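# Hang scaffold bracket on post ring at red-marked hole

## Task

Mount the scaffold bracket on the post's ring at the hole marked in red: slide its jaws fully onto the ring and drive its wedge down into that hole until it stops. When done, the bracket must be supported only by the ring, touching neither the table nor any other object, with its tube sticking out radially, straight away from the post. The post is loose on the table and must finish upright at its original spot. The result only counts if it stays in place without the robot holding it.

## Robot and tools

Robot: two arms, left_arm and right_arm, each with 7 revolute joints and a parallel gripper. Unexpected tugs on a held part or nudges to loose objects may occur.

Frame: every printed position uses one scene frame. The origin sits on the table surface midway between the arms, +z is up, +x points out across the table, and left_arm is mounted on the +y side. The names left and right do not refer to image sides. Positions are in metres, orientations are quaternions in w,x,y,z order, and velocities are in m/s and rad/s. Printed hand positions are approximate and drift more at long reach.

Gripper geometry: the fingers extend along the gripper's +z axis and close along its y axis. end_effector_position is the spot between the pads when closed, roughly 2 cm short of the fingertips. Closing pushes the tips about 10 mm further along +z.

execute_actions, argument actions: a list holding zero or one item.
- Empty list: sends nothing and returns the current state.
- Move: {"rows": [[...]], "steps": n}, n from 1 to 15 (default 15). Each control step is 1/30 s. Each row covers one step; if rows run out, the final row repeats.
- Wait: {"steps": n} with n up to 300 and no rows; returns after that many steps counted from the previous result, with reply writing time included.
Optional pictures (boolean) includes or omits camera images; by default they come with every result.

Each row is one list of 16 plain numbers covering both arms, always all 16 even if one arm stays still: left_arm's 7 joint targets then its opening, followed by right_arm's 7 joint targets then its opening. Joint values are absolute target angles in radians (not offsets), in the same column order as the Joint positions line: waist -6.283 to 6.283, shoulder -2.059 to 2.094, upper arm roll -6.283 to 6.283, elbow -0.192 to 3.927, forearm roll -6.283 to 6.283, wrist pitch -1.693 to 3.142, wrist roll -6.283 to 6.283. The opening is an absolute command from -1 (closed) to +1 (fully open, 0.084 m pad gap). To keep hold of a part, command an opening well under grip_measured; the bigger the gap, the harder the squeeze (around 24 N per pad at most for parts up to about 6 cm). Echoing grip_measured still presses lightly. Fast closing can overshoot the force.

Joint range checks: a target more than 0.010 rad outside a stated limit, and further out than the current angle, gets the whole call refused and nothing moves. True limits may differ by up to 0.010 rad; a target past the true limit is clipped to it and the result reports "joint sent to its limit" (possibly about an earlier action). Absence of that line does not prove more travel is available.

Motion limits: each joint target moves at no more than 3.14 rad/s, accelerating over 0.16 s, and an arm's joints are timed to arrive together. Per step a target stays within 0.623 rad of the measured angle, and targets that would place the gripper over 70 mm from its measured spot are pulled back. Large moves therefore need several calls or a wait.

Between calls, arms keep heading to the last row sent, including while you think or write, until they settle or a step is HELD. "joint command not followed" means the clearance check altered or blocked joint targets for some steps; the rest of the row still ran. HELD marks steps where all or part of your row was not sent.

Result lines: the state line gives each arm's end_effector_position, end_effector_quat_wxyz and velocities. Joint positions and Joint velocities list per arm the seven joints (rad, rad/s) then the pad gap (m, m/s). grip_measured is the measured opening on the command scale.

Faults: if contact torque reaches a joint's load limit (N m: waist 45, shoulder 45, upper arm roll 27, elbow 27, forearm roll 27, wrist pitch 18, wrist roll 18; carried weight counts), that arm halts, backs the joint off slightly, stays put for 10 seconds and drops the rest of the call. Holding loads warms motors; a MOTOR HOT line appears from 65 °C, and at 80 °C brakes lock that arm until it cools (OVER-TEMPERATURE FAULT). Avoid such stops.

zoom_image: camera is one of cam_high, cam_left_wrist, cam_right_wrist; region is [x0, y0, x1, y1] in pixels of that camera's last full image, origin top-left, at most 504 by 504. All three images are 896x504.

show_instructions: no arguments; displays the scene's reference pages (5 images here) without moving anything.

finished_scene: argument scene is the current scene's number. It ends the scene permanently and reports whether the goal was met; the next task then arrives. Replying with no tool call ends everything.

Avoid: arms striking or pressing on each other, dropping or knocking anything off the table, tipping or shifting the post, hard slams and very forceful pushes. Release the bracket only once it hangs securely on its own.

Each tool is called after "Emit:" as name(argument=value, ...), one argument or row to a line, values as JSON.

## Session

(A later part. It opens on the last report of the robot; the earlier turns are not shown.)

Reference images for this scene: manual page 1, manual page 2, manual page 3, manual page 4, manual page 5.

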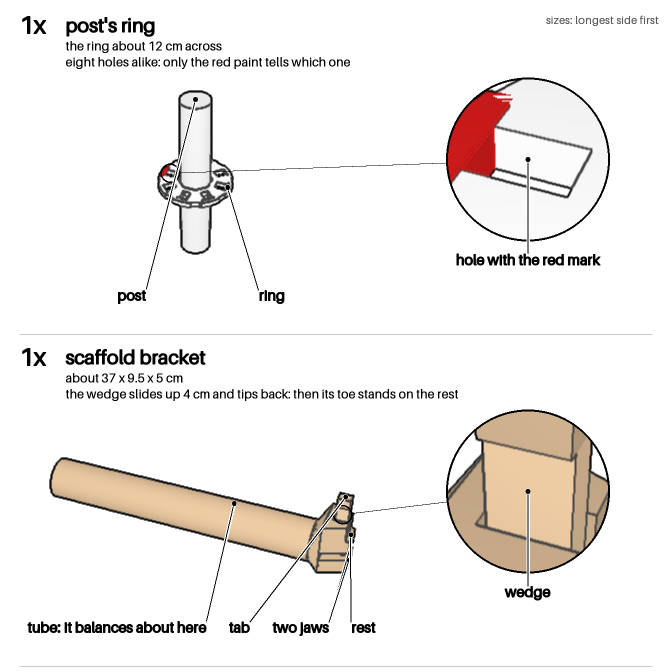

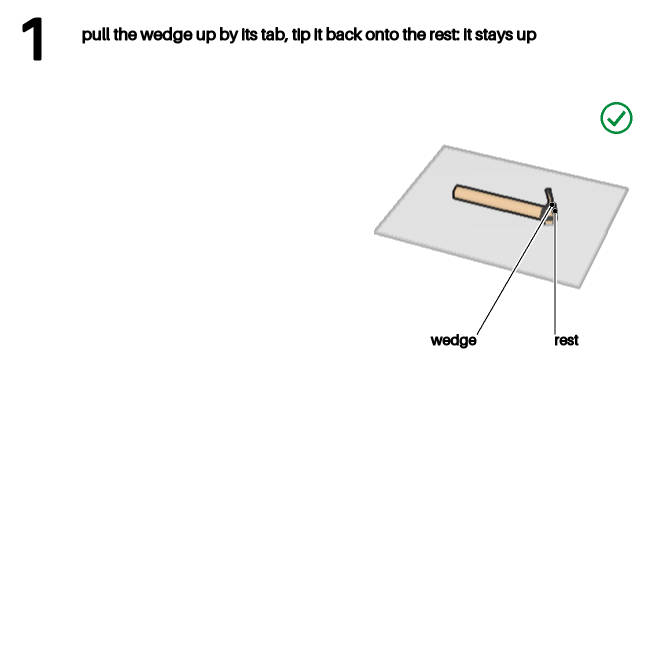

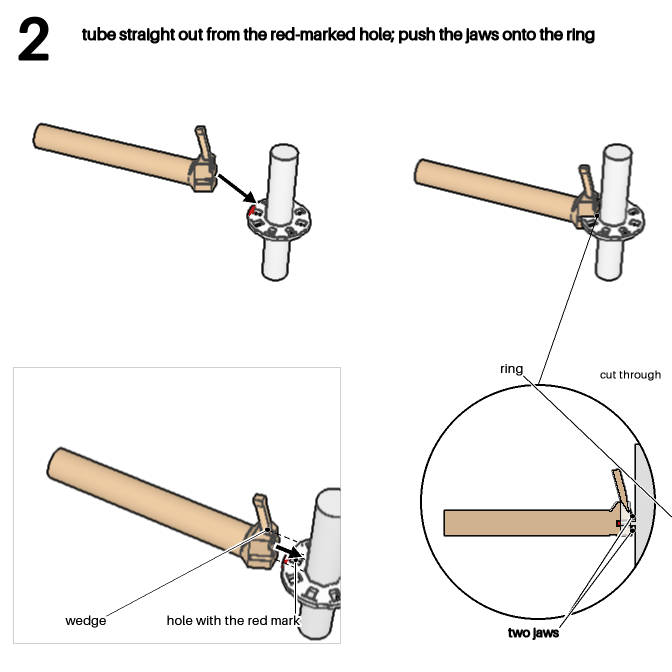

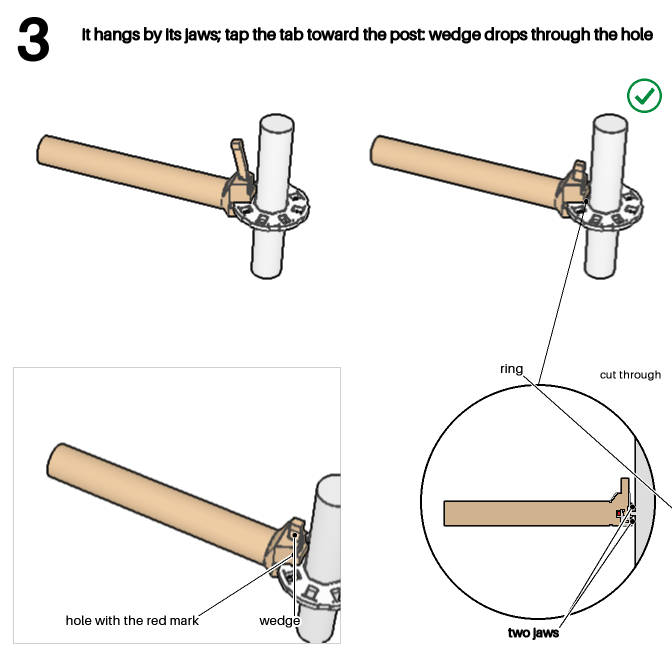

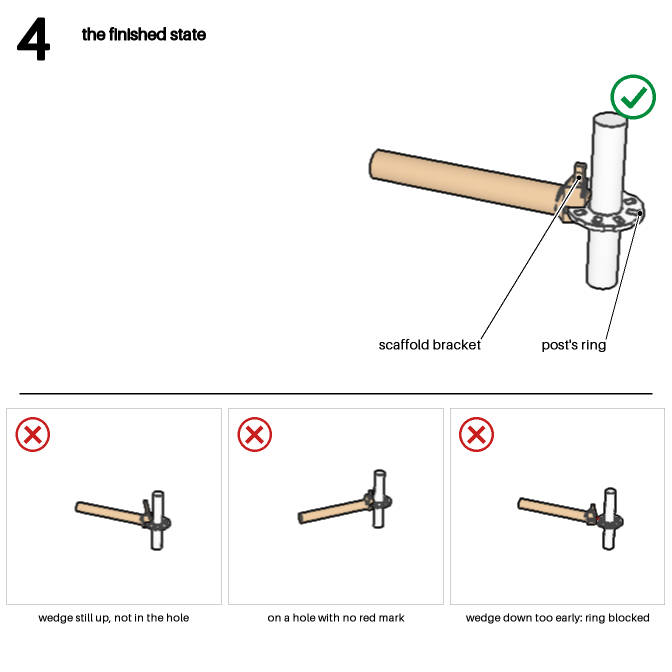

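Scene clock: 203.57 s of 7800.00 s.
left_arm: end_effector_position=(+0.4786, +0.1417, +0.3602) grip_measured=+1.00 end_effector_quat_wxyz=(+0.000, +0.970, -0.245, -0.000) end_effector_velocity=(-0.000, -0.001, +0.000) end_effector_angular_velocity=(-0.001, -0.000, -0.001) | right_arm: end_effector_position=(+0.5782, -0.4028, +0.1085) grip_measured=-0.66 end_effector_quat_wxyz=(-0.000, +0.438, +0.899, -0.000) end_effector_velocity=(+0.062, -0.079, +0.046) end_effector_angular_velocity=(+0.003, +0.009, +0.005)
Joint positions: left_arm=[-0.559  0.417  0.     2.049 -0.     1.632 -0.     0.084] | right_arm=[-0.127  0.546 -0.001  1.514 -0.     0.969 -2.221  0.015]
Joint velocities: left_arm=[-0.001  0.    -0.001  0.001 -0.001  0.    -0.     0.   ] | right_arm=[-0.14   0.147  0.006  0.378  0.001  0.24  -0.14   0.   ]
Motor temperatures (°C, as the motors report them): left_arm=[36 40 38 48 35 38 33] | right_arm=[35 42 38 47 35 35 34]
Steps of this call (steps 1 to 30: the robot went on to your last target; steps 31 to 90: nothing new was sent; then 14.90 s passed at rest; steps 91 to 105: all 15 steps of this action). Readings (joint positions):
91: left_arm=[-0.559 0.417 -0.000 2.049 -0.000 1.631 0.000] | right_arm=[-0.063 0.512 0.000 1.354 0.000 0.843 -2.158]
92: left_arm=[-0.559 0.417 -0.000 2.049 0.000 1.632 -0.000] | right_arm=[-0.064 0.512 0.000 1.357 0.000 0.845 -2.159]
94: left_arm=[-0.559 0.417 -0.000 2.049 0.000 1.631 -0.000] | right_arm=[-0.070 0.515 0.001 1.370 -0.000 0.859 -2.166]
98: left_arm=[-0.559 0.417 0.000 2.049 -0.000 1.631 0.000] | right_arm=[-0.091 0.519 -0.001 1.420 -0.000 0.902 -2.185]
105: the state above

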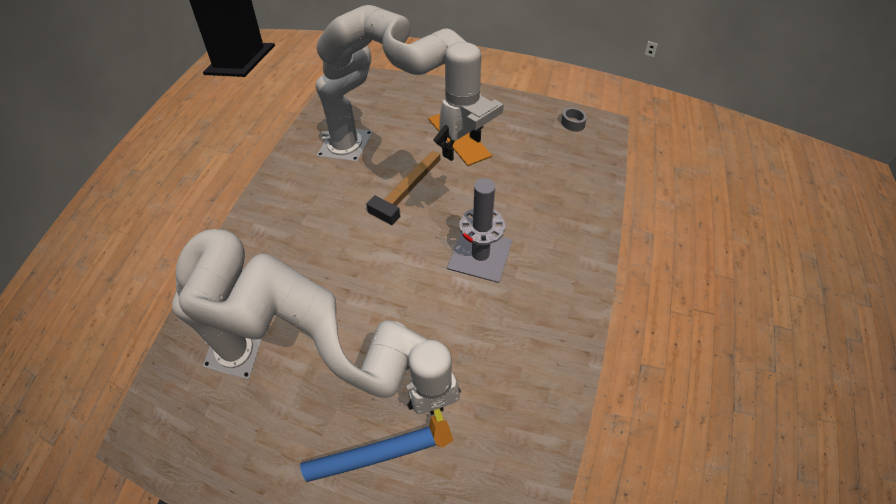

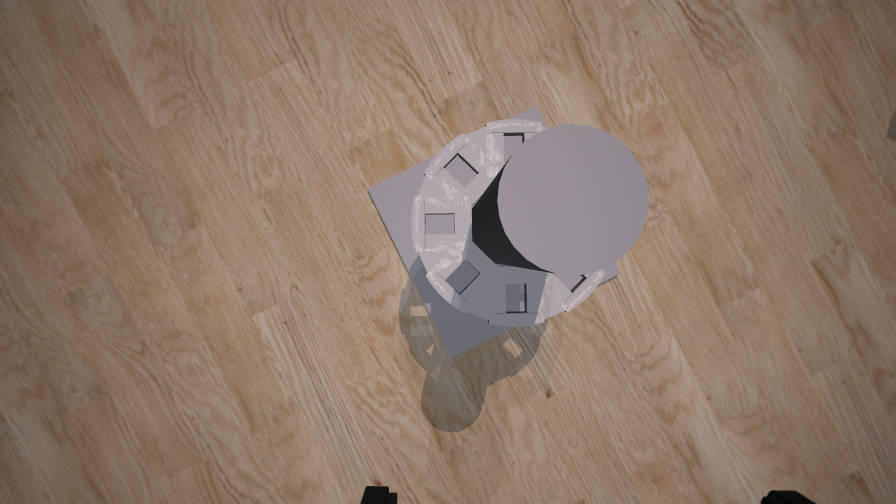

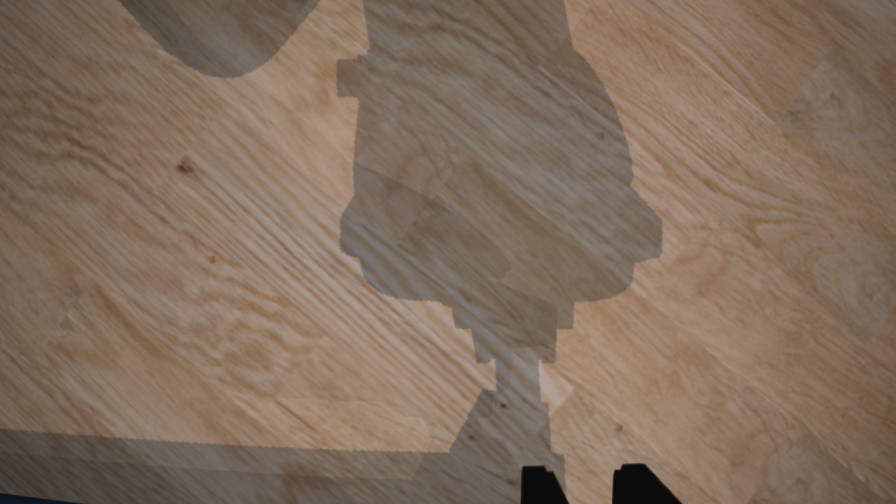

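Emit:
execute_actions(
  actions=[
    {"rows": [[-0.559,0.4174,0,2.0489,0,1.6315,0,1,-0.1443,0.5662,0,1.5634,0,0.9972,-2.2393,-0.85],[-0.559,0.4174,0,2.0489,0,1.6315,0,1,-0.1493,0.5741,0,1.5783,0,1.0042,-2.2443,-0.85],[-0.559,0.4174,0,2.0489,0,1.6315,0,1,-0.1544,0.5820,0,1.5933,0,1.0113,-2.2494,-0.85],[-0.559,0.4174,0,2.0489,0,1.6315,0,1,-0.1595,0.5900,0,1.6083,0,1.0183,-2.2545,-0.85],[-0.559,0.4174,0,2.0489,0,1.6315,0,1,-0.1646,0.5979,0,1.6233,0,1.0254,-2.2596,-0.85],[-0.559,0.4174,0,2.0489,0,1.6315,0,1,-0.1696,0.6058,0,1.6382,0,1.0324,-2.2646,-0.85],[-0.559,0.4174,0,2.0489,0,1.6315,0,1,-0.1747,0.6137,0,1.6532,0,1.0395,-2.2697,-0.85],[-0.559,0.4174,0,2.0489,0,1.6315,0,1,-0.1796,0.6244,0,1.6696,0,1.0452,-2.2746,-0.85],[-0.559,0.4174,0,2.0489,0,1.6315,0,1,-0.1846,0.6351,0,1.6861,0,1.0509,-2.2796,-0.85],[-0.559,0.4174,0,2.0489,0,1.6315,0,1,-0.1895,0.6458,0,1.7025,0,1.0566,-2.2845,-0.85],[-0.559,0.4174,0,2.0489,0,1.6315,0,1,-0.1945,0.6566,0,1.7189,0,1.0624,-2.2895,-0.85],[-0.559,0.4174,0,2.0489,0,1.6315,0,1,-0.1994,0.6673,0,1.7353,0,1.0681,-2.2944,-0.85],[-0.559,0.4174,0,2.0489,0,1.6315,0,1,-0.2044,0.6780,0,1.7518,0,1.0738,-2.2994,-0.85],[-0.559,0.4174,0,2.0489,0,1.6315,0,1,-0.2093,0.6887,0,1.7682,0,1.0795,-2.3043,-0.85]], "steps": 15},
  ],
  pictures=false,
)

Emit:
execute_actions(
  actions=[
    {"steps": 10},
  ],
)

Scene clock: 218.83 s of 7800.00 s.
left_arm: end_effector_position=(+0.4786, +0.1417, +0.3602) grip_measured=+1.00 end_effector_quat_wxyz=(+0.000, +0.970, -0.245, -0.000) end_effector_velocity=(+0.000, +0.001, -0.000) end_effector_angular_velocity=(+0.001, +0.001, +0.001) | right_arm: end_effector_position=(+0.6131, -0.4463, +0.1164) grip_measured=-0.67 end_effector_quat_wxyz=(+0.000, +0.437, +0.899, +0.000) end_effector_velocity=(+0.071, -0.089, -0.016) end_effector_angular_velocity=(+0.004, +0.004, +0.003)
Joint positions: left_arm=[-0.559  0.417 -0.     2.049  0.     1.631 -0.     0.084] | right_arm=[-0.197  0.661 -0.     1.726 -0.     1.064 -2.291  0.015]
Joint velocities: left_arm=[ 0.    -0.     0.001 -0.001  0.     0.     0.    -0.   ] | right_arm=[-0.139  0.31   0.005  0.465  0.001  0.16  -0.138 -0.   ]
Motor temperatures (°C, as the motors report them): left_arm=[36 40 38 48 35 38 33] | right_arm=[35 42 38 47 35 35 34]
Steps of this call (steps 1 to 30: the robot went on to your last target; steps 31 to 90: nothing new was sent; then 11.77 s passed at rest; steps 91 to 105: all 15 steps of this action). Readings (joint positions):
91: left_arm=[-0.559 0.417 0.000 2.049 -0.000 1.632 0.000] | right_arm=[-0.139 0.558 0.000 1.549 0.000 0.990 -2.234]
92: left_arm=[-0.559 0.417 0.000 2.049 -0.000 1.632 -0.000] | right_arm=[-0.140 0.560 0.000 1.551 -0.000 0.992 -2.235]
94: left_arm=[-0.559 0.417 0.000 2.049 0.000 1.631 0.000] | right_arm=[-0.145 0.568 0.001 1.566 -0.000 1.000 -2.241]
98: left_arm=[-0.559 0.417 -0.000 2.049 -0.000 1.631 -0.000] | right_arm=[-0.163 0.595 -0.000 1.618 -0.000 1.023 -2.258]
105: the state above

Scene clock: 219.17 s of 7800.00 s.
left_arm: end_effector_position=(+0.4786, +0.1417, +0.3602) grip_measured=+1.00 end_effector_quat_wxyz=(+0.000, +0.970, -0.245, -0.000) end_effector_velocity=(-0.000, -0.000, +0.000) end_effector_angular_velocity=(-0.001, +0.001, -0.001) | right_arm: end_effector_position=(+0.6190, -0.4536, +0.1152) grip_measured=-0.67 end_effector_quat_wxyz=(-0.000, +0.437, +0.900, +0.000) end_effector_velocity=(+0.002, -0.003, +0.001) end_effector_angular_velocity=(-0.000, -0.002, +0.000)
Joint positions: left_arm=[-0.559  0.417 -0.     2.049  0.     1.631  0.     0.084] | right_arm=[-0.209  0.688  0.     1.767  0.     1.079 -2.304  0.015]
Joint velocities: left_arm=[ 0.001  0.    -0.001  0.    -0.001  0.     0.    -0.   ] | right_arm=[-0.004  0.005 -0.     0.011  0.     0.004 -0.004 -0.   ]
Motor temperatures (°C, as the motors report them): left_arm=[36 40 38 48 35 38 33] | right_arm=[35 42 38 47 35 35 34]
Steps of this call (steps 1 to 10: the robot went on to your last target). Readings (joint positions):
1: left_arm=[-0.559 0.417 -0.000 2.049 -0.000 1.632 0.000] | right_arm=[-0.201 0.671 -0.000 1.740 0.000 1.068 -2.295]
2: left_arm=[-0.559 0.417 0.000 2.049 -0.000 1.632 -0.000] | right_arm=[-0.204 0.677 -0.000 1.750 0.000 1.071 -2.298]
4: left_arm=[-0.559 0.417 0.000 2.049 0.000 1.631 0.000] | right_arm=[-0.207 0.684 0.000 1.760 0.000 1.075 -2.301]
8: left_arm=[-0.559 0.417 -0.000 2.049 -0.000 1.631 0.000] | right_arm=[-0.208 0.687 0.000 1.766 0.000 1.079 -2.304]
10: the state above

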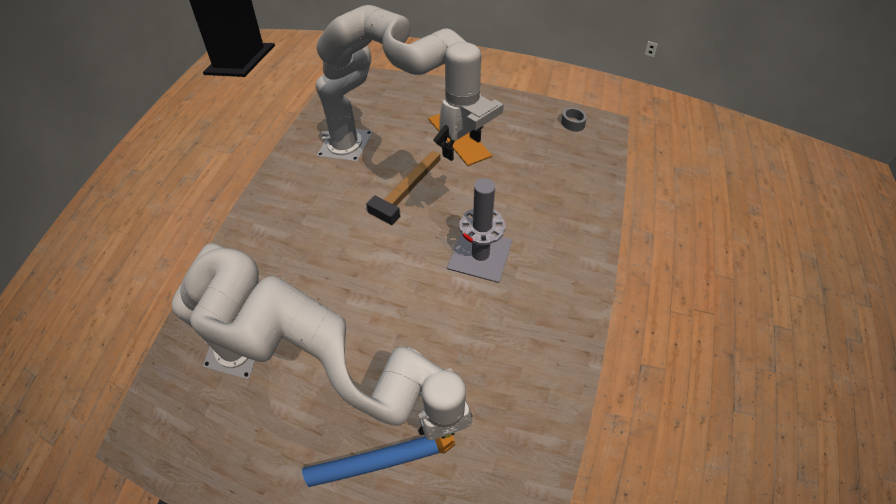

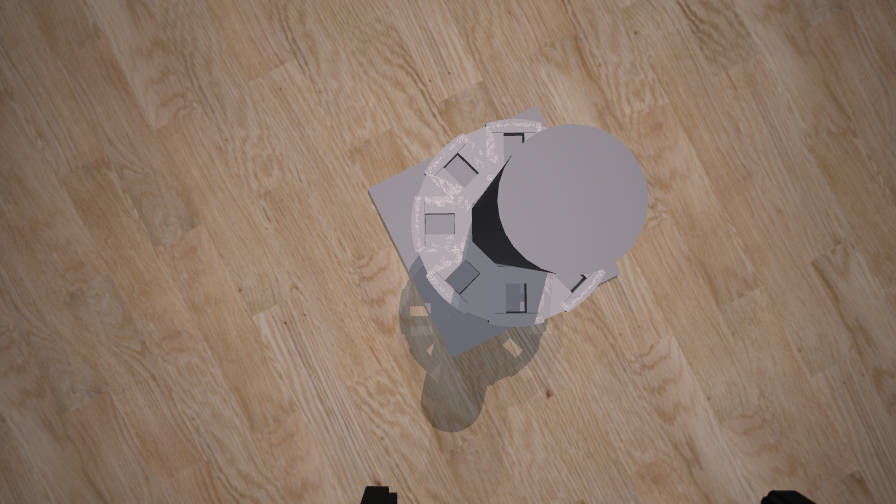

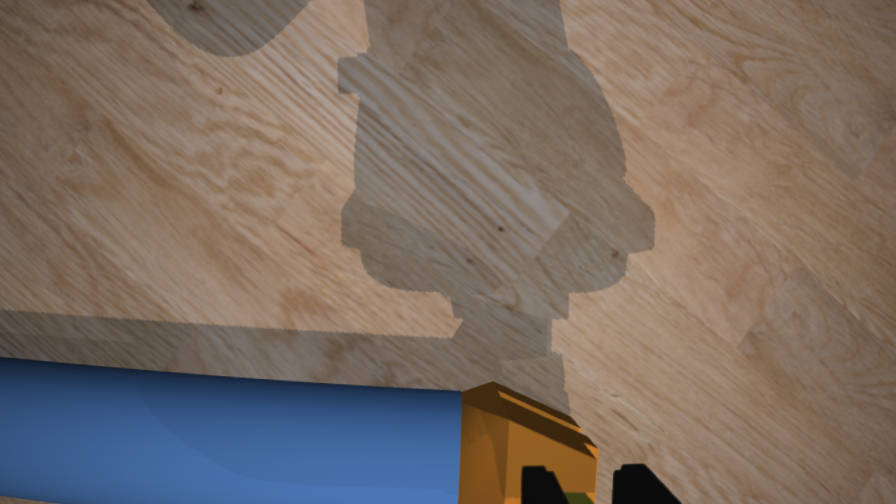

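Emit:
execute_actions(
  actions=[
    {"rows": [[-0.559,0.4174,0,2.0489,0,1.6315,0,1,-0.2103,0.6884,0,1.7744,0,1.0860,-2.2983,-0.85],[-0.559,0.4174,0,2.0489,0,1.6315,0,1,-0.2113,0.6880,0,1.7806,0,1.0925,-2.2923,-0.85],[-0.559,0.4174,0,2.0489,0,1.6315,0,1,-0.2123,0.6877,0,1.7867,0,1.0991,-2.2863,-0.85],[-0.559,0.4174,0,2.0489,0,1.6315,0,1,-0.2133,0.6873,0,1.7929,0,1.1056,-2.2803,-0.85],[-0.559,0.4174,0,2.0489,0,1.6315,0,1,-0.2143,0.6870,0,1.7991,0,1.1121,-2.2743,-0.85],[-0.559,0.4174,0,2.0489,0,1.6315,0,1,-0.2153,0.6867,0,1.8053,0,1.1186,-2.2683,-0.85],[-0.559,0.4174,0,2.0489,0,1.6315,0,1,-0.2160,0.6863,0,1.8115,0,1.1251,-2.2623,-0.85],[-0.559,0.4174,0,2.0489,0,1.6315,0,1,-0.2166,0.6860,0,1.8176,0,1.1317,-2.2563,-0.85],[-0.559,0.4174,0,2.0489,0,1.6315,0,1,-0.2170,0.6856,0,1.8238,0,1.1382,-2.2503,-0.85],[-0.559,0.4174,0,2.0489,0,1.6315,0,1,-0.2174,0.6853,0,1.8300,0,1.1447,-2.2443,-0.85]], "steps": 15},
  ],
)

Scene clock: 252.87 s of 7800.00 s.
left_arm: end_effector_position=(+0.4786, +0.1417, +0.3602) grip_measured=+1.00 end_effector_quat_wxyz=(+0.000, +0.970, -0.245, -0.000) end_effector_velocity=(+0.000, +0.000, -0.000) end_effector_angular_velocity=(-0.000, +0.001, +0.001) | right_arm: end_effector_position=(+0.6225, -0.4611, +0.1354) grip_measured=-0.67 end_effector_quat_wxyz=(-0.001, +0.467, +0.884, -0.001) end_effector_velocity=(-0.001, -0.005, +0.002) end_effector_angular_velocity=(+0.004, +0.017, -0.045)
Joint positions: left_arm=[-0.559  0.417  0.     2.049 -0.     1.631  0.     0.084] | right_arm=[-0.218  0.687 -0.001  1.825 -0.     1.141 -2.247  0.015]
Joint velocities: left_arm=[ 0.001 -0.    -0.    -0.001 -0.001  0.    -0.     0.   ] | right_arm=[-0.008  0.01  -0.001  0.028  0.003  0.034  0.035  0.   ]
Motor temperatures (°C, as the motors report them): left_arm=[36 40 38 48 35 38 33] | right_arm=[35 43 38 47 35 34 34]
Steps of this call (steps 1 to 30: the robot went on to your last target; steps 31 to 90: nothing new was sent; then 30.20 s passed at rest; steps 91 to 105: all 15 steps of this action). Readings (joint positions):
91: left_arm=[-0.559 0.417 0.000 2.049 -0.000 1.631 -0.000] | right_arm=[-0.209 0.689 -0.000 1.768 -0.000 1.080 -2.304]
92: left_arm=[-0.559 0.417 0.000 2.049 0.000 1.631 -0.000] | right_arm=[-0.210 0.689 0.000 1.770 -0.000 1.081 -2.303]
94: left_arm=[-0.559 0.417 0.000 2.049 0.000 1.632 -0.000] | right_arm=[-0.210 0.689 0.000 1.776 0.000 1.089 -2.296]
98: left_arm=[-0.559 0.417 0.000 2.049 0.000 1.632 0.000] | right_arm=[-0.214 0.687 0.000 1.798 -0.000 1.111 -2.276]
105: the state above

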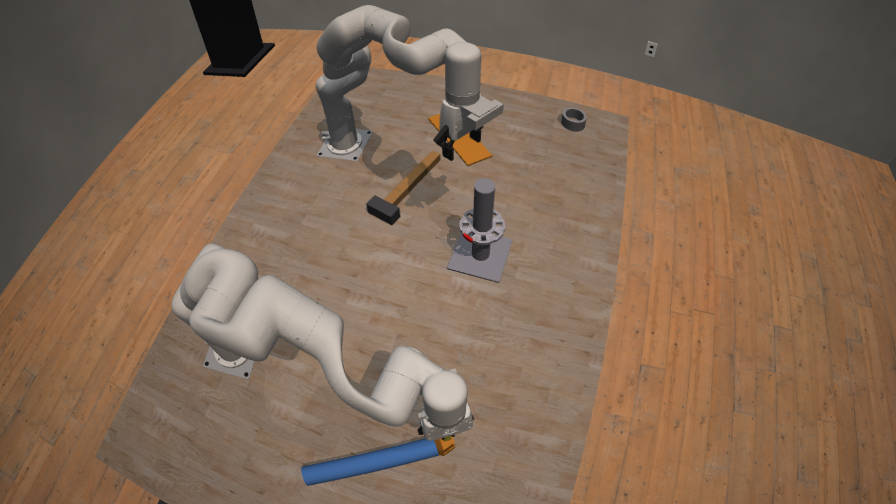

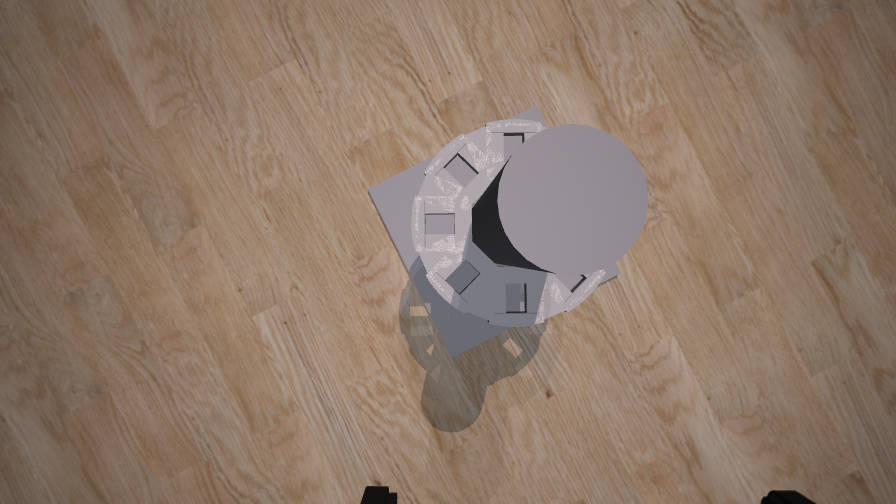

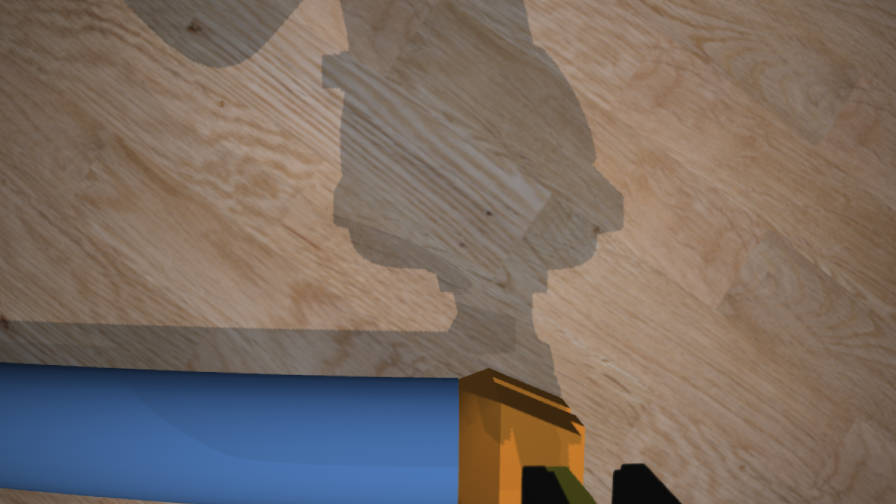

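Emit:
execute_actions(
  actions=[
    {"rows": [[-0.559,0.4174,0,2.0489,0,1.6315,0,1,-0.2186,0.6884,0,1.8332,0,1.1448,-2.2401,-0.80],[-0.559,0.4174,0,2.0489,0,1.6315,0,1,-0.2199,0.6915,0,1.8364,0,1.1449,-2.2359,-0.78],[-0.559,0.4174,0,2.0489,0,1.6315,0,1,-0.2211,0.6946,0,1.8397,0,1.1451,-2.2317,-0.76],[-0.559,0.4174,0,2.0489,0,1.6315,0,1,-0.2223,0.6977,0,1.8429,0,1.1452,-2.2274,-0.76],[-0.559,0.4174,0,2.0489,0,1.6315,0,1,-0.2236,0.7008,0,1.8461,0,1.1453,-2.2232,-0.76],[-0.559,0.4174,0,2.0489,0,1.6315,0,1,-0.2248,0.7039,0,1.8493,0,1.1454,-2.2190,-0.76]], "steps": 12},
  ],
)

Scene clock: 280.30 s of 7800.00 s.
left_arm: end_effector_position=(+0.4786, +0.1417, +0.3602) grip_measured=+1.00 end_effector_quat_wxyz=(+0.000, +0.970, -0.245, -0.000) end_effector_velocity=(+0.000, +0.000, -0.000) end_effector_angular_velocity=(+0.001, -0.000, +0.000) | right_arm: end_effector_position=(+0.6271, -0.4648, +0.1356) grip_measured=-0.67 end_effector_quat_wxyz=(+0.001, +0.481, +0.877, +0.000) end_effector_velocity=(+0.001, -0.001, -0.000) end_effector_angular_velocity=(-0.001, +0.001, -0.015)
Joint positions: left_arm=[-0.559  0.417  0.     2.049  0.     1.632 -0.     0.084] | right_arm=[-0.224  0.702 -0.     1.85  -0.     1.145 -2.221  0.015]
Joint velocities: left_arm=[ 0.  0.  0. -0.  0. -0.  0. -0.] | right_arm=[-0.002  0.006  0.001  0.009 -0.001  0.004  0.014  0.   ]
Motor temperatures (°C, as the motors report them): left_arm=[36 40 38 48 35 38 33] | right_arm=[35 44 38 50 35 35 34]
Steps of this call (steps 1 to 15: the robot went on to your last target; steps 16 to 90: nothing new was sent; then 24.03 s passed at rest; steps 91 to 102: all 12 steps of this action). Readings (joint positions):
91: left_arm=[-0.559 0.417 0.000 2.049 -0.000 1.631 0.000] | right_arm=[-0.217 0.685 0.000 1.830 0.000 1.145 -2.244]
92: left_arm=[-0.559 0.417 -0.000 2.049 0.000 1.632 0.000] | right_arm=[-0.218 0.686 0.000 1.831 -0.000 1.145 -2.243]
94: left_arm=[-0.559 0.417 0.000 2.049 0.000 1.631 -0.000] | right_arm=[-0.219 0.689 0.000 1.835 0.000 1.145 -2.238]
98: left_arm=[-0.559 0.417 0.000 2.049 0.000 1.631 0.000] | right_arm=[-0.223 0.699 0.000 1.846 -0.000 1.145 -2.225]
102: the state above

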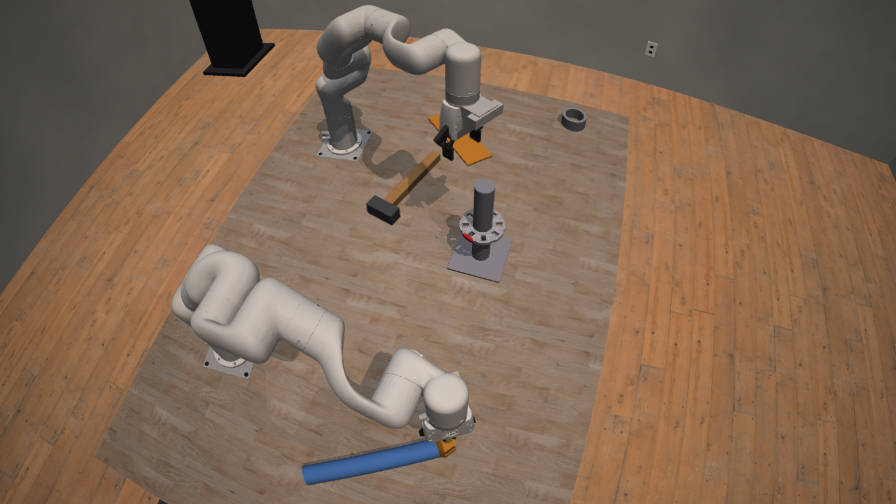

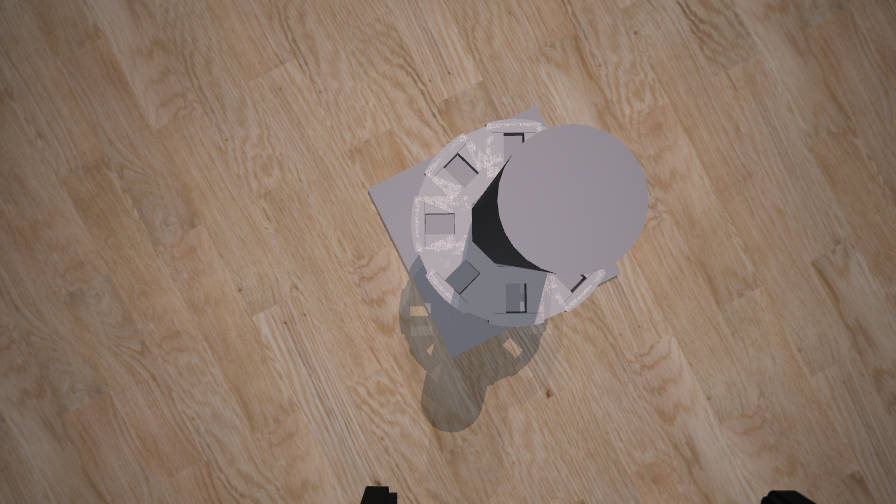

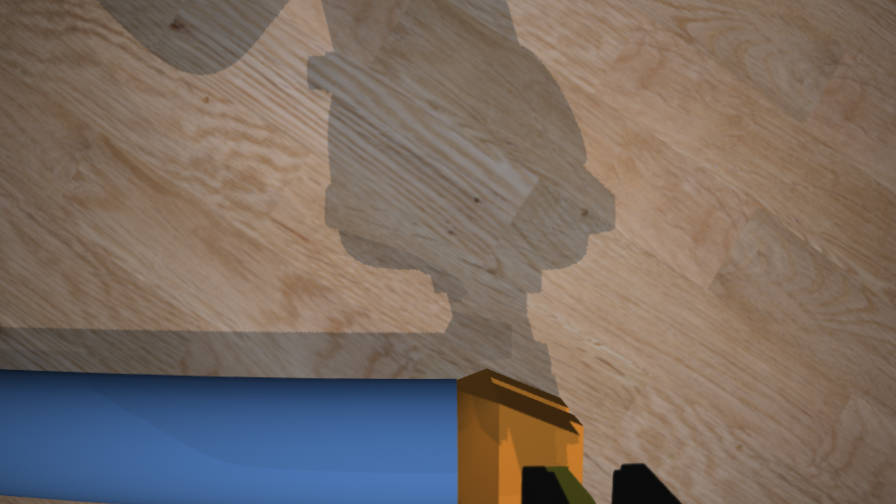

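Emit:
execute_actions(
  actions=[
    {"rows": [[-0.559,0.4174,0,2.0489,0,1.6315,0,1,-0.2262,0.6981,0,1.8425,0,1.1444,-2.2190,-0.76],[-0.559,0.4174,0,2.0489,0,1.6315,0,1,-0.2277,0.6933,0,1.8344,0,1.1411,-2.2190,-0.76],[-0.559,0.4174,0,2.0489,0,1.6315,0,1,-0.2291,0.6886,0,1.8263,0,1.1377,-2.2190,-0.76],[-0.559,0.4174,0,2.0489,0,1.6315,0,1,-0.2305,0.6838,0,1.8182,0,1.1343,-2.2190,-0.76],[-0.559,0.4174,0,2.0489,0,1.6315,0,1,-0.2319,0.6791,0,1.8100,0,1.1309,-2.2190,-0.76],[-0.559,0.4174,0,2.0489,0,1.6315,0,1,-0.2334,0.6743,0,1.8019,0,1.1276,-2.2190,-0.76],[-0.559,0.4174,0,2.0489,0,1.6315,0,1,-0.2348,0.6696,0,1.7938,0,1.1242,-2.2190,-0.75],[-0.559,0.4174,0,2.0489,0,1.6315,0,1,-0.2362,0.6649,0,1.7856,0,1.1208,-2.2190,-0.74],[-0.559,0.4174,0,2.0489,0,1.6315,0,1,-0.2376,0.6601,0,1.7775,0,1.1174,-2.2190,-0.73],[-0.559,0.4174,0,2.0489,0,1.6315,0,1,-0.2391,0.6554,0,1.7694,0,1.1140,-2.2190,-0.72],[-0.559,0.4174,0,2.0489,0,1.6315,0,1,-0.2405,0.6506,0,1.7612,0,1.1106,-2.2190,-0.71],[-0.559,0.4174,0,2.0489,0,1.6315,0,1,-0.2419,0.6459,0,1.7531,0,1.1072,-2.2190,-0.70]], "steps": 15},
  ],
)

Scene clock: 293.40 s of 7800.00 s.
left_arm: end_effector_position=(+0.4786, +0.1417, +0.3602) grip_measured=+1.00 end_effector_quat_wxyz=(+0.000, +0.970, -0.245, -0.000) end_effector_velocity=(+0.000, -0.000, +0.000) end_effector_angular_velocity=(-0.001, -0.001, +0.000) | right_arm: end_effector_position=(+0.6127, -0.4740, +0.1343) grip_measured=-0.67 end_effector_quat_wxyz=(-0.000, +0.489, +0.872, -0.000) end_effector_velocity=(-0.018, -0.017, -0.001) end_effector_angular_velocity=(-0.003, +0.002, -0.028)
Joint positions: left_arm=[-0.559  0.417 -0.     2.049  0.     1.632  0.     0.084] | right_arm=[-0.241  0.651 -0.     1.762  0.     1.111 -2.219  0.015]
Joint velocities: left_arm=[ 0.    -0.    -0.001  0.001  0.     0.    -0.001  0.   ] | right_arm=[-0.024 -0.062 -0.006 -0.105 -0.    -0.042 -0.     0.   ]
Motor temperatures (°C, as the motors report them): left_arm=[36 41 38 48 35 38 33] | right_arm=[35 43 38 49 35 34 34]
Steps of this call (steps 1 to 15: the robot went on to your last target; steps 16 to 90: nothing new was sent; then 9.60 s passed at rest; steps 91 to 105: all 15 steps of this action). Readings (joint positions):
91: left_arm=[-0.559 0.417 -0.000 2.049 -0.000 1.632 0.000] | right_arm=[-0.225 0.704 0.000 1.849 0.000 1.145 -2.219]
92: left_arm=[-0.559 0.417 -0.000 2.049 0.000 1.631 -0.000] | right_arm=[-0.225 0.703 0.000 1.848 0.000 1.145 -2.219]
94: left_arm=[-0.559 0.417 -0.000 2.049 -0.000 1.631 -0.000] | right_arm=[-0.226 0.697 0.001 1.840 0.000 1.142 -2.219]
98: left_arm=[-0.559 0.417 -0.000 2.049 0.000 1.631 -0.000] | right_arm=[-0.232 0.680 0.000 1.812 0.000 1.132 -2.219]
105: the state above

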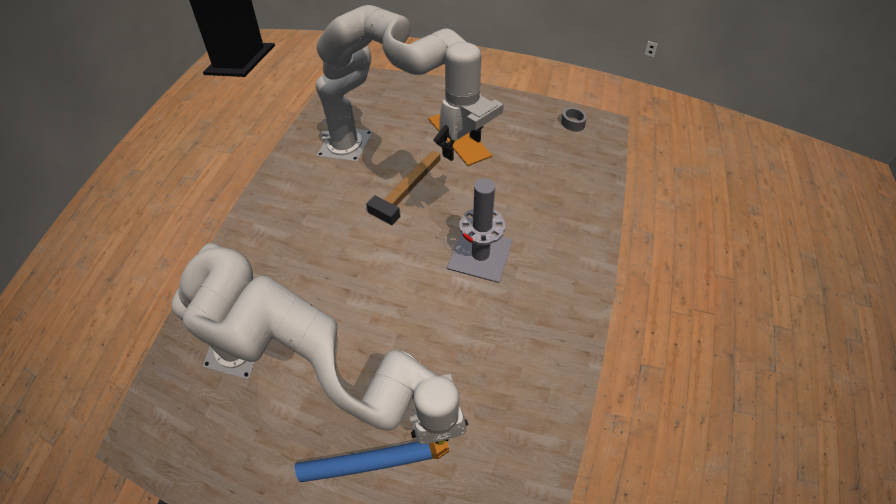

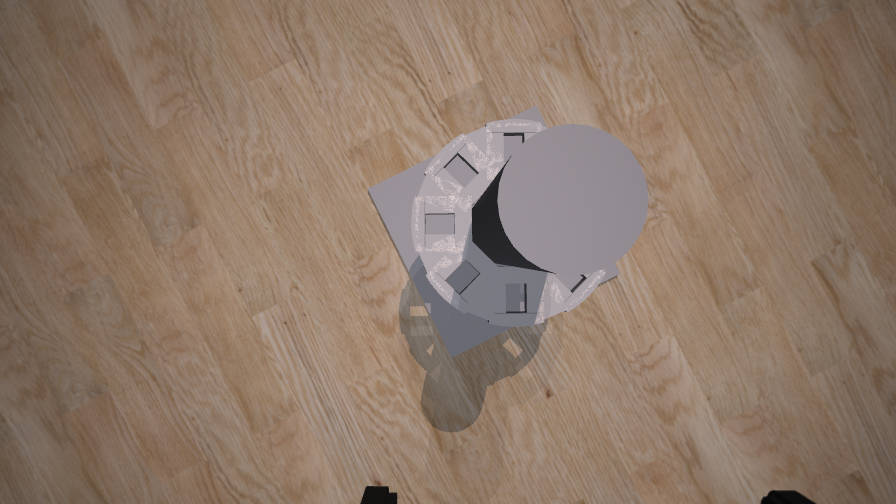

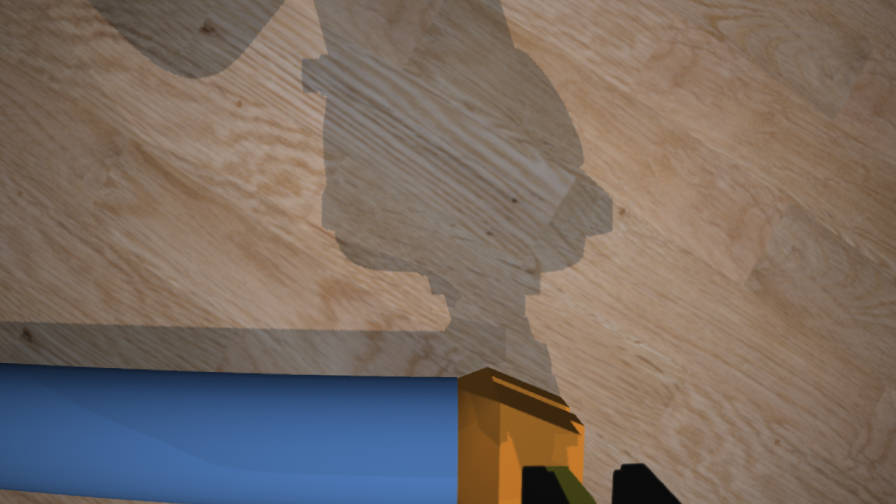

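Emit:
execute_actions(
  actions=[
    {"rows": [[-0.559,0.4174,0,2.0489,0,1.6315,0,1,-0.2419,0.6510,0,1.7479,0,1.0969,-2.2190,-0.75],[-0.559,0.4174,0,2.0489,0,1.6315,0,1,-0.2419,0.6561,0,1.7427,0,1.0866,-2.2190,-0.75],[-0.559,0.4174,0,2.0489,0,1.6315,0,1,-0.2419,0.6612,0,1.7375,0,1.0762,-2.2190,-0.75],[-0.559,0.4174,0,2.0489,0,1.6315,0,1,-0.2419,0.6664,0,1.7323,0,1.0659,-2.2190,-0.75],[-0.559,0.4174,0,2.0489,0,1.6315,0,1,-0.2419,0.6715,0,1.7270,0,1.0556,-2.2190,-0.75],[-0.559,0.4174,0,2.0489,0,1.6315,0,1,-0.2419,0.6766,0,1.7218,0,1.0453,-2.2190,-0.75],[-0.559,0.4174,0,2.0489,0,1.6315,0,1,-0.2419,0.6817,0,1.7166,0,1.0349,-2.2190,-0.75],[-0.559,0.4174,0,2.0489,0,1.6315,0,1,-0.2419,0.6868,0,1.7114,0,1.0246,-2.2190,-0.75],[-0.559,0.4174,0,2.0489,0,1.6315,0,1,-0.2419,0.6868,0,1.7114,0,1.0246,-2.2190,-0.75],[-0.559,0.4174,0,2.0489,0,1.6315,0,1,-0.2419,0.6868,0,1.7114,0,1.0246,-2.2190,-0.75],[-0.559,0.4174,0,2.0489,0,1.6315,0,1,-0.2419,0.6868,0,1.7114,0,1.0246,-2.2190,-0.75],[-0.559,0.4174,0,2.0489,0,1.6315,0,1,-0.2419,0.6868,0,1.7114,0,1.0246,-2.2190,-0.75],[-0.559,0.4174,0,2.0489,0,1.6315,0,1,-0.2419,0.6868,0,1.7114,0,1.0246,-2.2190,-0.6],[-0.559,0.4174,0,2.0489,0,1.6315,0,1,-0.2419,0.6868,0,1.7114,0,1.0246,-2.2190,-0.4],[-0.559,0.4174,0,2.0489,0,1.6315,0,1,-0.2419,0.6868,0,1.7114,0,1.0246,-2.2190,-0.1]], "steps": 15},
  ],
  pictures=false,
)

Emit:
execute_actions(
  actions=[
    {"rows": [[-0.559,0.4174,0,2.0489,0,1.6315,0,1,-0.2450,0.6904,0,1.7220,0,1.0316,-2.2190,-0.1],[-0.559,0.4174,0,2.0489,0,1.6315,0,1,-0.2482,0.6940,0,1.7325,0,1.0385,-2.2190,-0.1],[-0.559,0.4174,0,2.0489,0,1.6315,0,1,-0.2482,0.6940,0,1.7325,0,1.0385,-2.2190,-0.1],[-0.559,0.4174,0,2.0489,0,1.6315,0,1,-0.2482,0.6940,0,1.7325,0,1.0385,-2.1,-0.1],[-0.559,0.4174,0,2.0489,0,1.6315,0,1,-0.2482,0.6940,0,1.7325,0,1.0385,-0.626,-0.1]], "steps": 15},
  ],
  pictures=false,
)

Emit:
execute_actions(
  actions=[
    {"steps": 20},
  ],
)

Scene clock: 331.23 s of 7800.00 s.
left_arm: end_effector_position=(+0.4786, +0.1417, +0.3602) grip_measured=+1.00 end_effector_quat_wxyz=(+0.000, +0.970, -0.245, -0.000) end_effector_velocity=(+0.000, +0.000, +0.000) end_effector_angular_velocity=(+0.000, -0.001, +0.001) | right_arm: end_effector_position=(+0.6110, -0.4748, +0.0977) grip_measured=-0.40 end_effector_quat_wxyz=(-0.001, +0.489, +0.872, -0.001) end_effector_velocity=(-0.001, -0.005, -0.005) end_effector_angular_velocity=(-0.004, -0.002, -0.008)
Joint positions: left_arm=[-0.559  0.417  0.     2.049  0.     1.632  0.     0.084] | right_arm=[-0.242  0.686 -0.     1.712 -0.     1.028 -2.219  0.026]
Joint velocities: left_arm=[ 0.     0.     0.     0.001  0.001  0.    -0.001  0.   ] | right_arm=[-0.002  0.001 -0.006 -0.013 -0.001 -0.016  0.002  0.208]
Motor temperatures (°C, as the motors report them): left_arm=[36 41 38 48 35 38 33] | right_arm=[35 43 38 48 35 34 34]
Steps of this call (steps 1 to 15: the robot went on to your last target; steps 16 to 90: nothing new was sent; then 34.33 s passed at rest; steps 91 to 105: all 15 steps of this action). Readings (joint positions):
91: left_arm=[-0.559 0.417 -0.000 2.049 0.000 1.632 -0.000] | right_arm=[-0.242 0.646 -0.000 1.753 -0.000 1.107 -2.219]
92: left_arm=[-0.559 0.417 0.000 2.049 0.000 1.631 -0.000] | right_arm=[-0.242 0.647 -0.000 1.752 -0.000 1.105 -2.219]
94: left_arm=[-0.559 0.417 0.000 2.049 0.000 1.631 0.000] | right_arm=[-0.242 0.651 -0.001 1.747 -0.000 1.094 -2.219]
98: left_arm=[-0.559 0.417 -0.000 2.049 0.000 1.632 0.000] | right_arm=[-0.242 0.670 -0.000 1.728 -0.000 1.058 -2.219]
105: the state above

Scene clock: 331.73 s of 7800.00 s.
left_arm: end_effector_position=(+0.4786, +0.1417, +0.3602) grip_measured=+1.00 end_effector_quat_wxyz=(+0.000, +0.970, -0.245, -0.000) end_effector_velocity=(+0.000, +0.000, +0.000) end_effector_angular_velocity=(+0.000, -0.000, -0.000) | right_arm: end_effector_position=(+0.6139, -0.4786, +0.1001) grip_measured=-0.11 end_effector_quat_wxyz=(-0.000, +0.762, +0.648, +0.000) end_effector_velocity=(+0.001, -0.001, +0.001) end_effector_angular_velocity=(-0.002, -0.002, -2.894)
Joint positions: left_arm=[-0.559  0.417 -0.     2.049 -0.     1.632  0.     0.084] | right_arm=[-0.248  0.694  0.     1.732  0.     1.038 -1.515  0.039]
Joint velocities: left_arm=[ 0.     0.    -0.     0.     0.001 -0.     0.    -0.   ] | right_arm=[-0.    -0.    -0.001  0.003 -0.001  0.     2.893  0.   ]
Motor temperatures (°C, as the motors report them): left_arm=[36 41 38 48 35 38 33] | right_arm=[35 43 38 48 35 34 34]
Steps of this call (steps 1 to 15: all 15 steps of this action). Readings (joint positions):
1: left_arm=[-0.559 0.417 -0.000 2.049 0.000 1.631 0.000] | right_arm=[-0.242 0.686 -0.000 1.712 -0.000 1.027 -2.219]
2: left_arm=[-0.559 0.417 0.000 2.049 -0.000 1.631 0.000] | right_arm=[-0.243 0.687 -0.000 1.714 -0.000 1.029 -2.219]
4: left_arm=[-0.559 0.417 -0.000 2.049 0.000 1.631 -0.000] | right_arm=[-0.245 0.690 0.000 1.723 -0.000 1.034 -2.219]
8: left_arm=[-0.559 0.417 -0.000 2.049 -0.000 1.631 0.000] | right_arm=[-0.248 0.693 -0.001 1.731 -0.000 1.038 -2.124]
15: the state above

Scene clock: 332.40 s of 7800.00 s.
left_arm: end_effector_position=(+0.4786, +0.1417, +0.3602) grip_measured=+1.00 end_effector_quat_wxyz=(+0.000, +0.970, -0.245, -0.000) end_effector_velocity=(+0.000, +0.001, -0.000) end_effector_angular_velocity=(+0.001, +0.000, +0.001) | right_arm: end_effector_position=(+0.6139, -0.4789, +0.1001) grip_measured=-0.11 end_effector_quat_wxyz=(-0.000, +0.966, +0.258, -0.000) end_effector_velocity=(+0.000, -0.001, +0.000) end_effector_angular_velocity=(-0.000, -0.000, -0.020)
Joint positions: left_arm=[-0.559  0.417 -0.     2.049 -0.     1.631  0.     0.084] | right_arm=[-0.248  0.694  0.     1.732 -0.     1.039 -0.628  0.039]
Joint velocities: left_arm=[ 0.001  0.     0.001 -0.001  0.    -0.     0.     0.   ] | right_arm=[-0.     0.    -0.001  0.     0.    -0.     0.019 -0.   ]
Motor temperatures (°C, as the motors report them): left_arm=[36 41 38 48 35 38 33] | right_arm=[35 43 38 48 35 34 34]
Steps of this call (steps 1 to 20: the robot went on to your last target). Readings (joint positions):
1: left_arm=[-0.559 0.417 -0.000 2.049 -0.000 1.632 0.000] | right_arm=[-0.248 0.694 0.000 1.732 0.000 1.038 -1.418]
2: left_arm=[-0.559 0.417 -0.000 2.049 0.000 1.631 0.000] | right_arm=[-0.248 0.694 0.000 1.732 0.000 1.038 -1.321]
4: left_arm=[-0.559 0.417 -0.000 2.049 -0.000 1.631 0.000] | right_arm=[-0.248 0.694 -0.000 1.732 0.000 1.038 -1.127]
8: left_arm=[-0.559 0.417 0.000 2.049 0.000 1.631 0.000] | right_arm=[-0.248 0.694 -0.000 1.732 0.000 1.038 -0.789]
20: the state above

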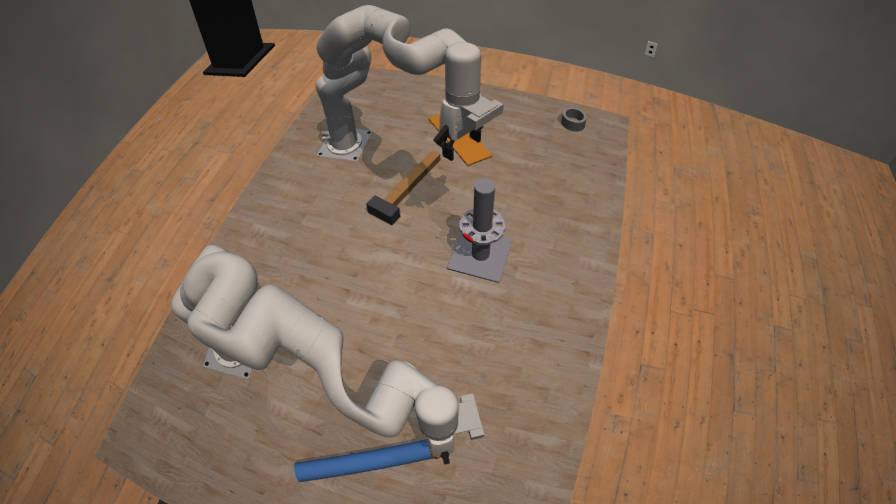

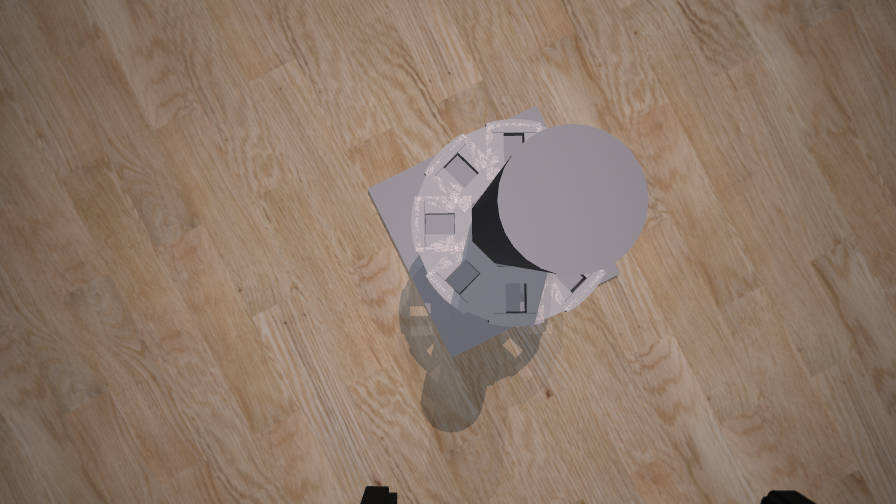

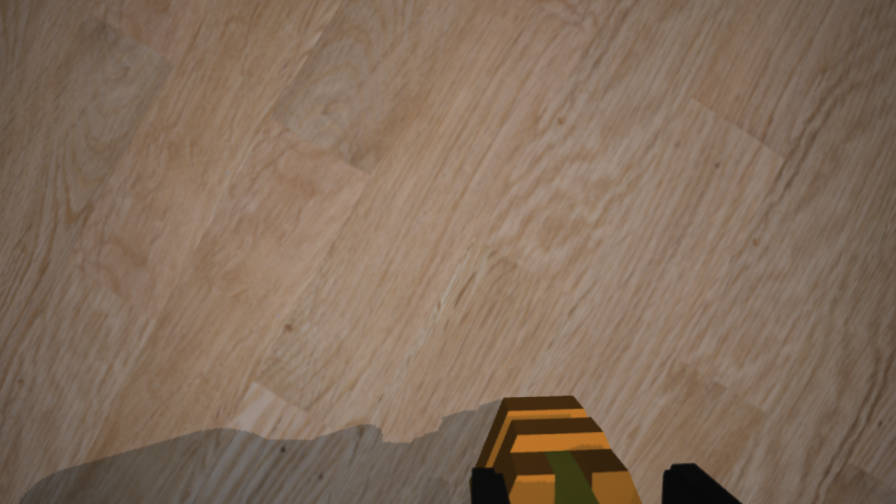

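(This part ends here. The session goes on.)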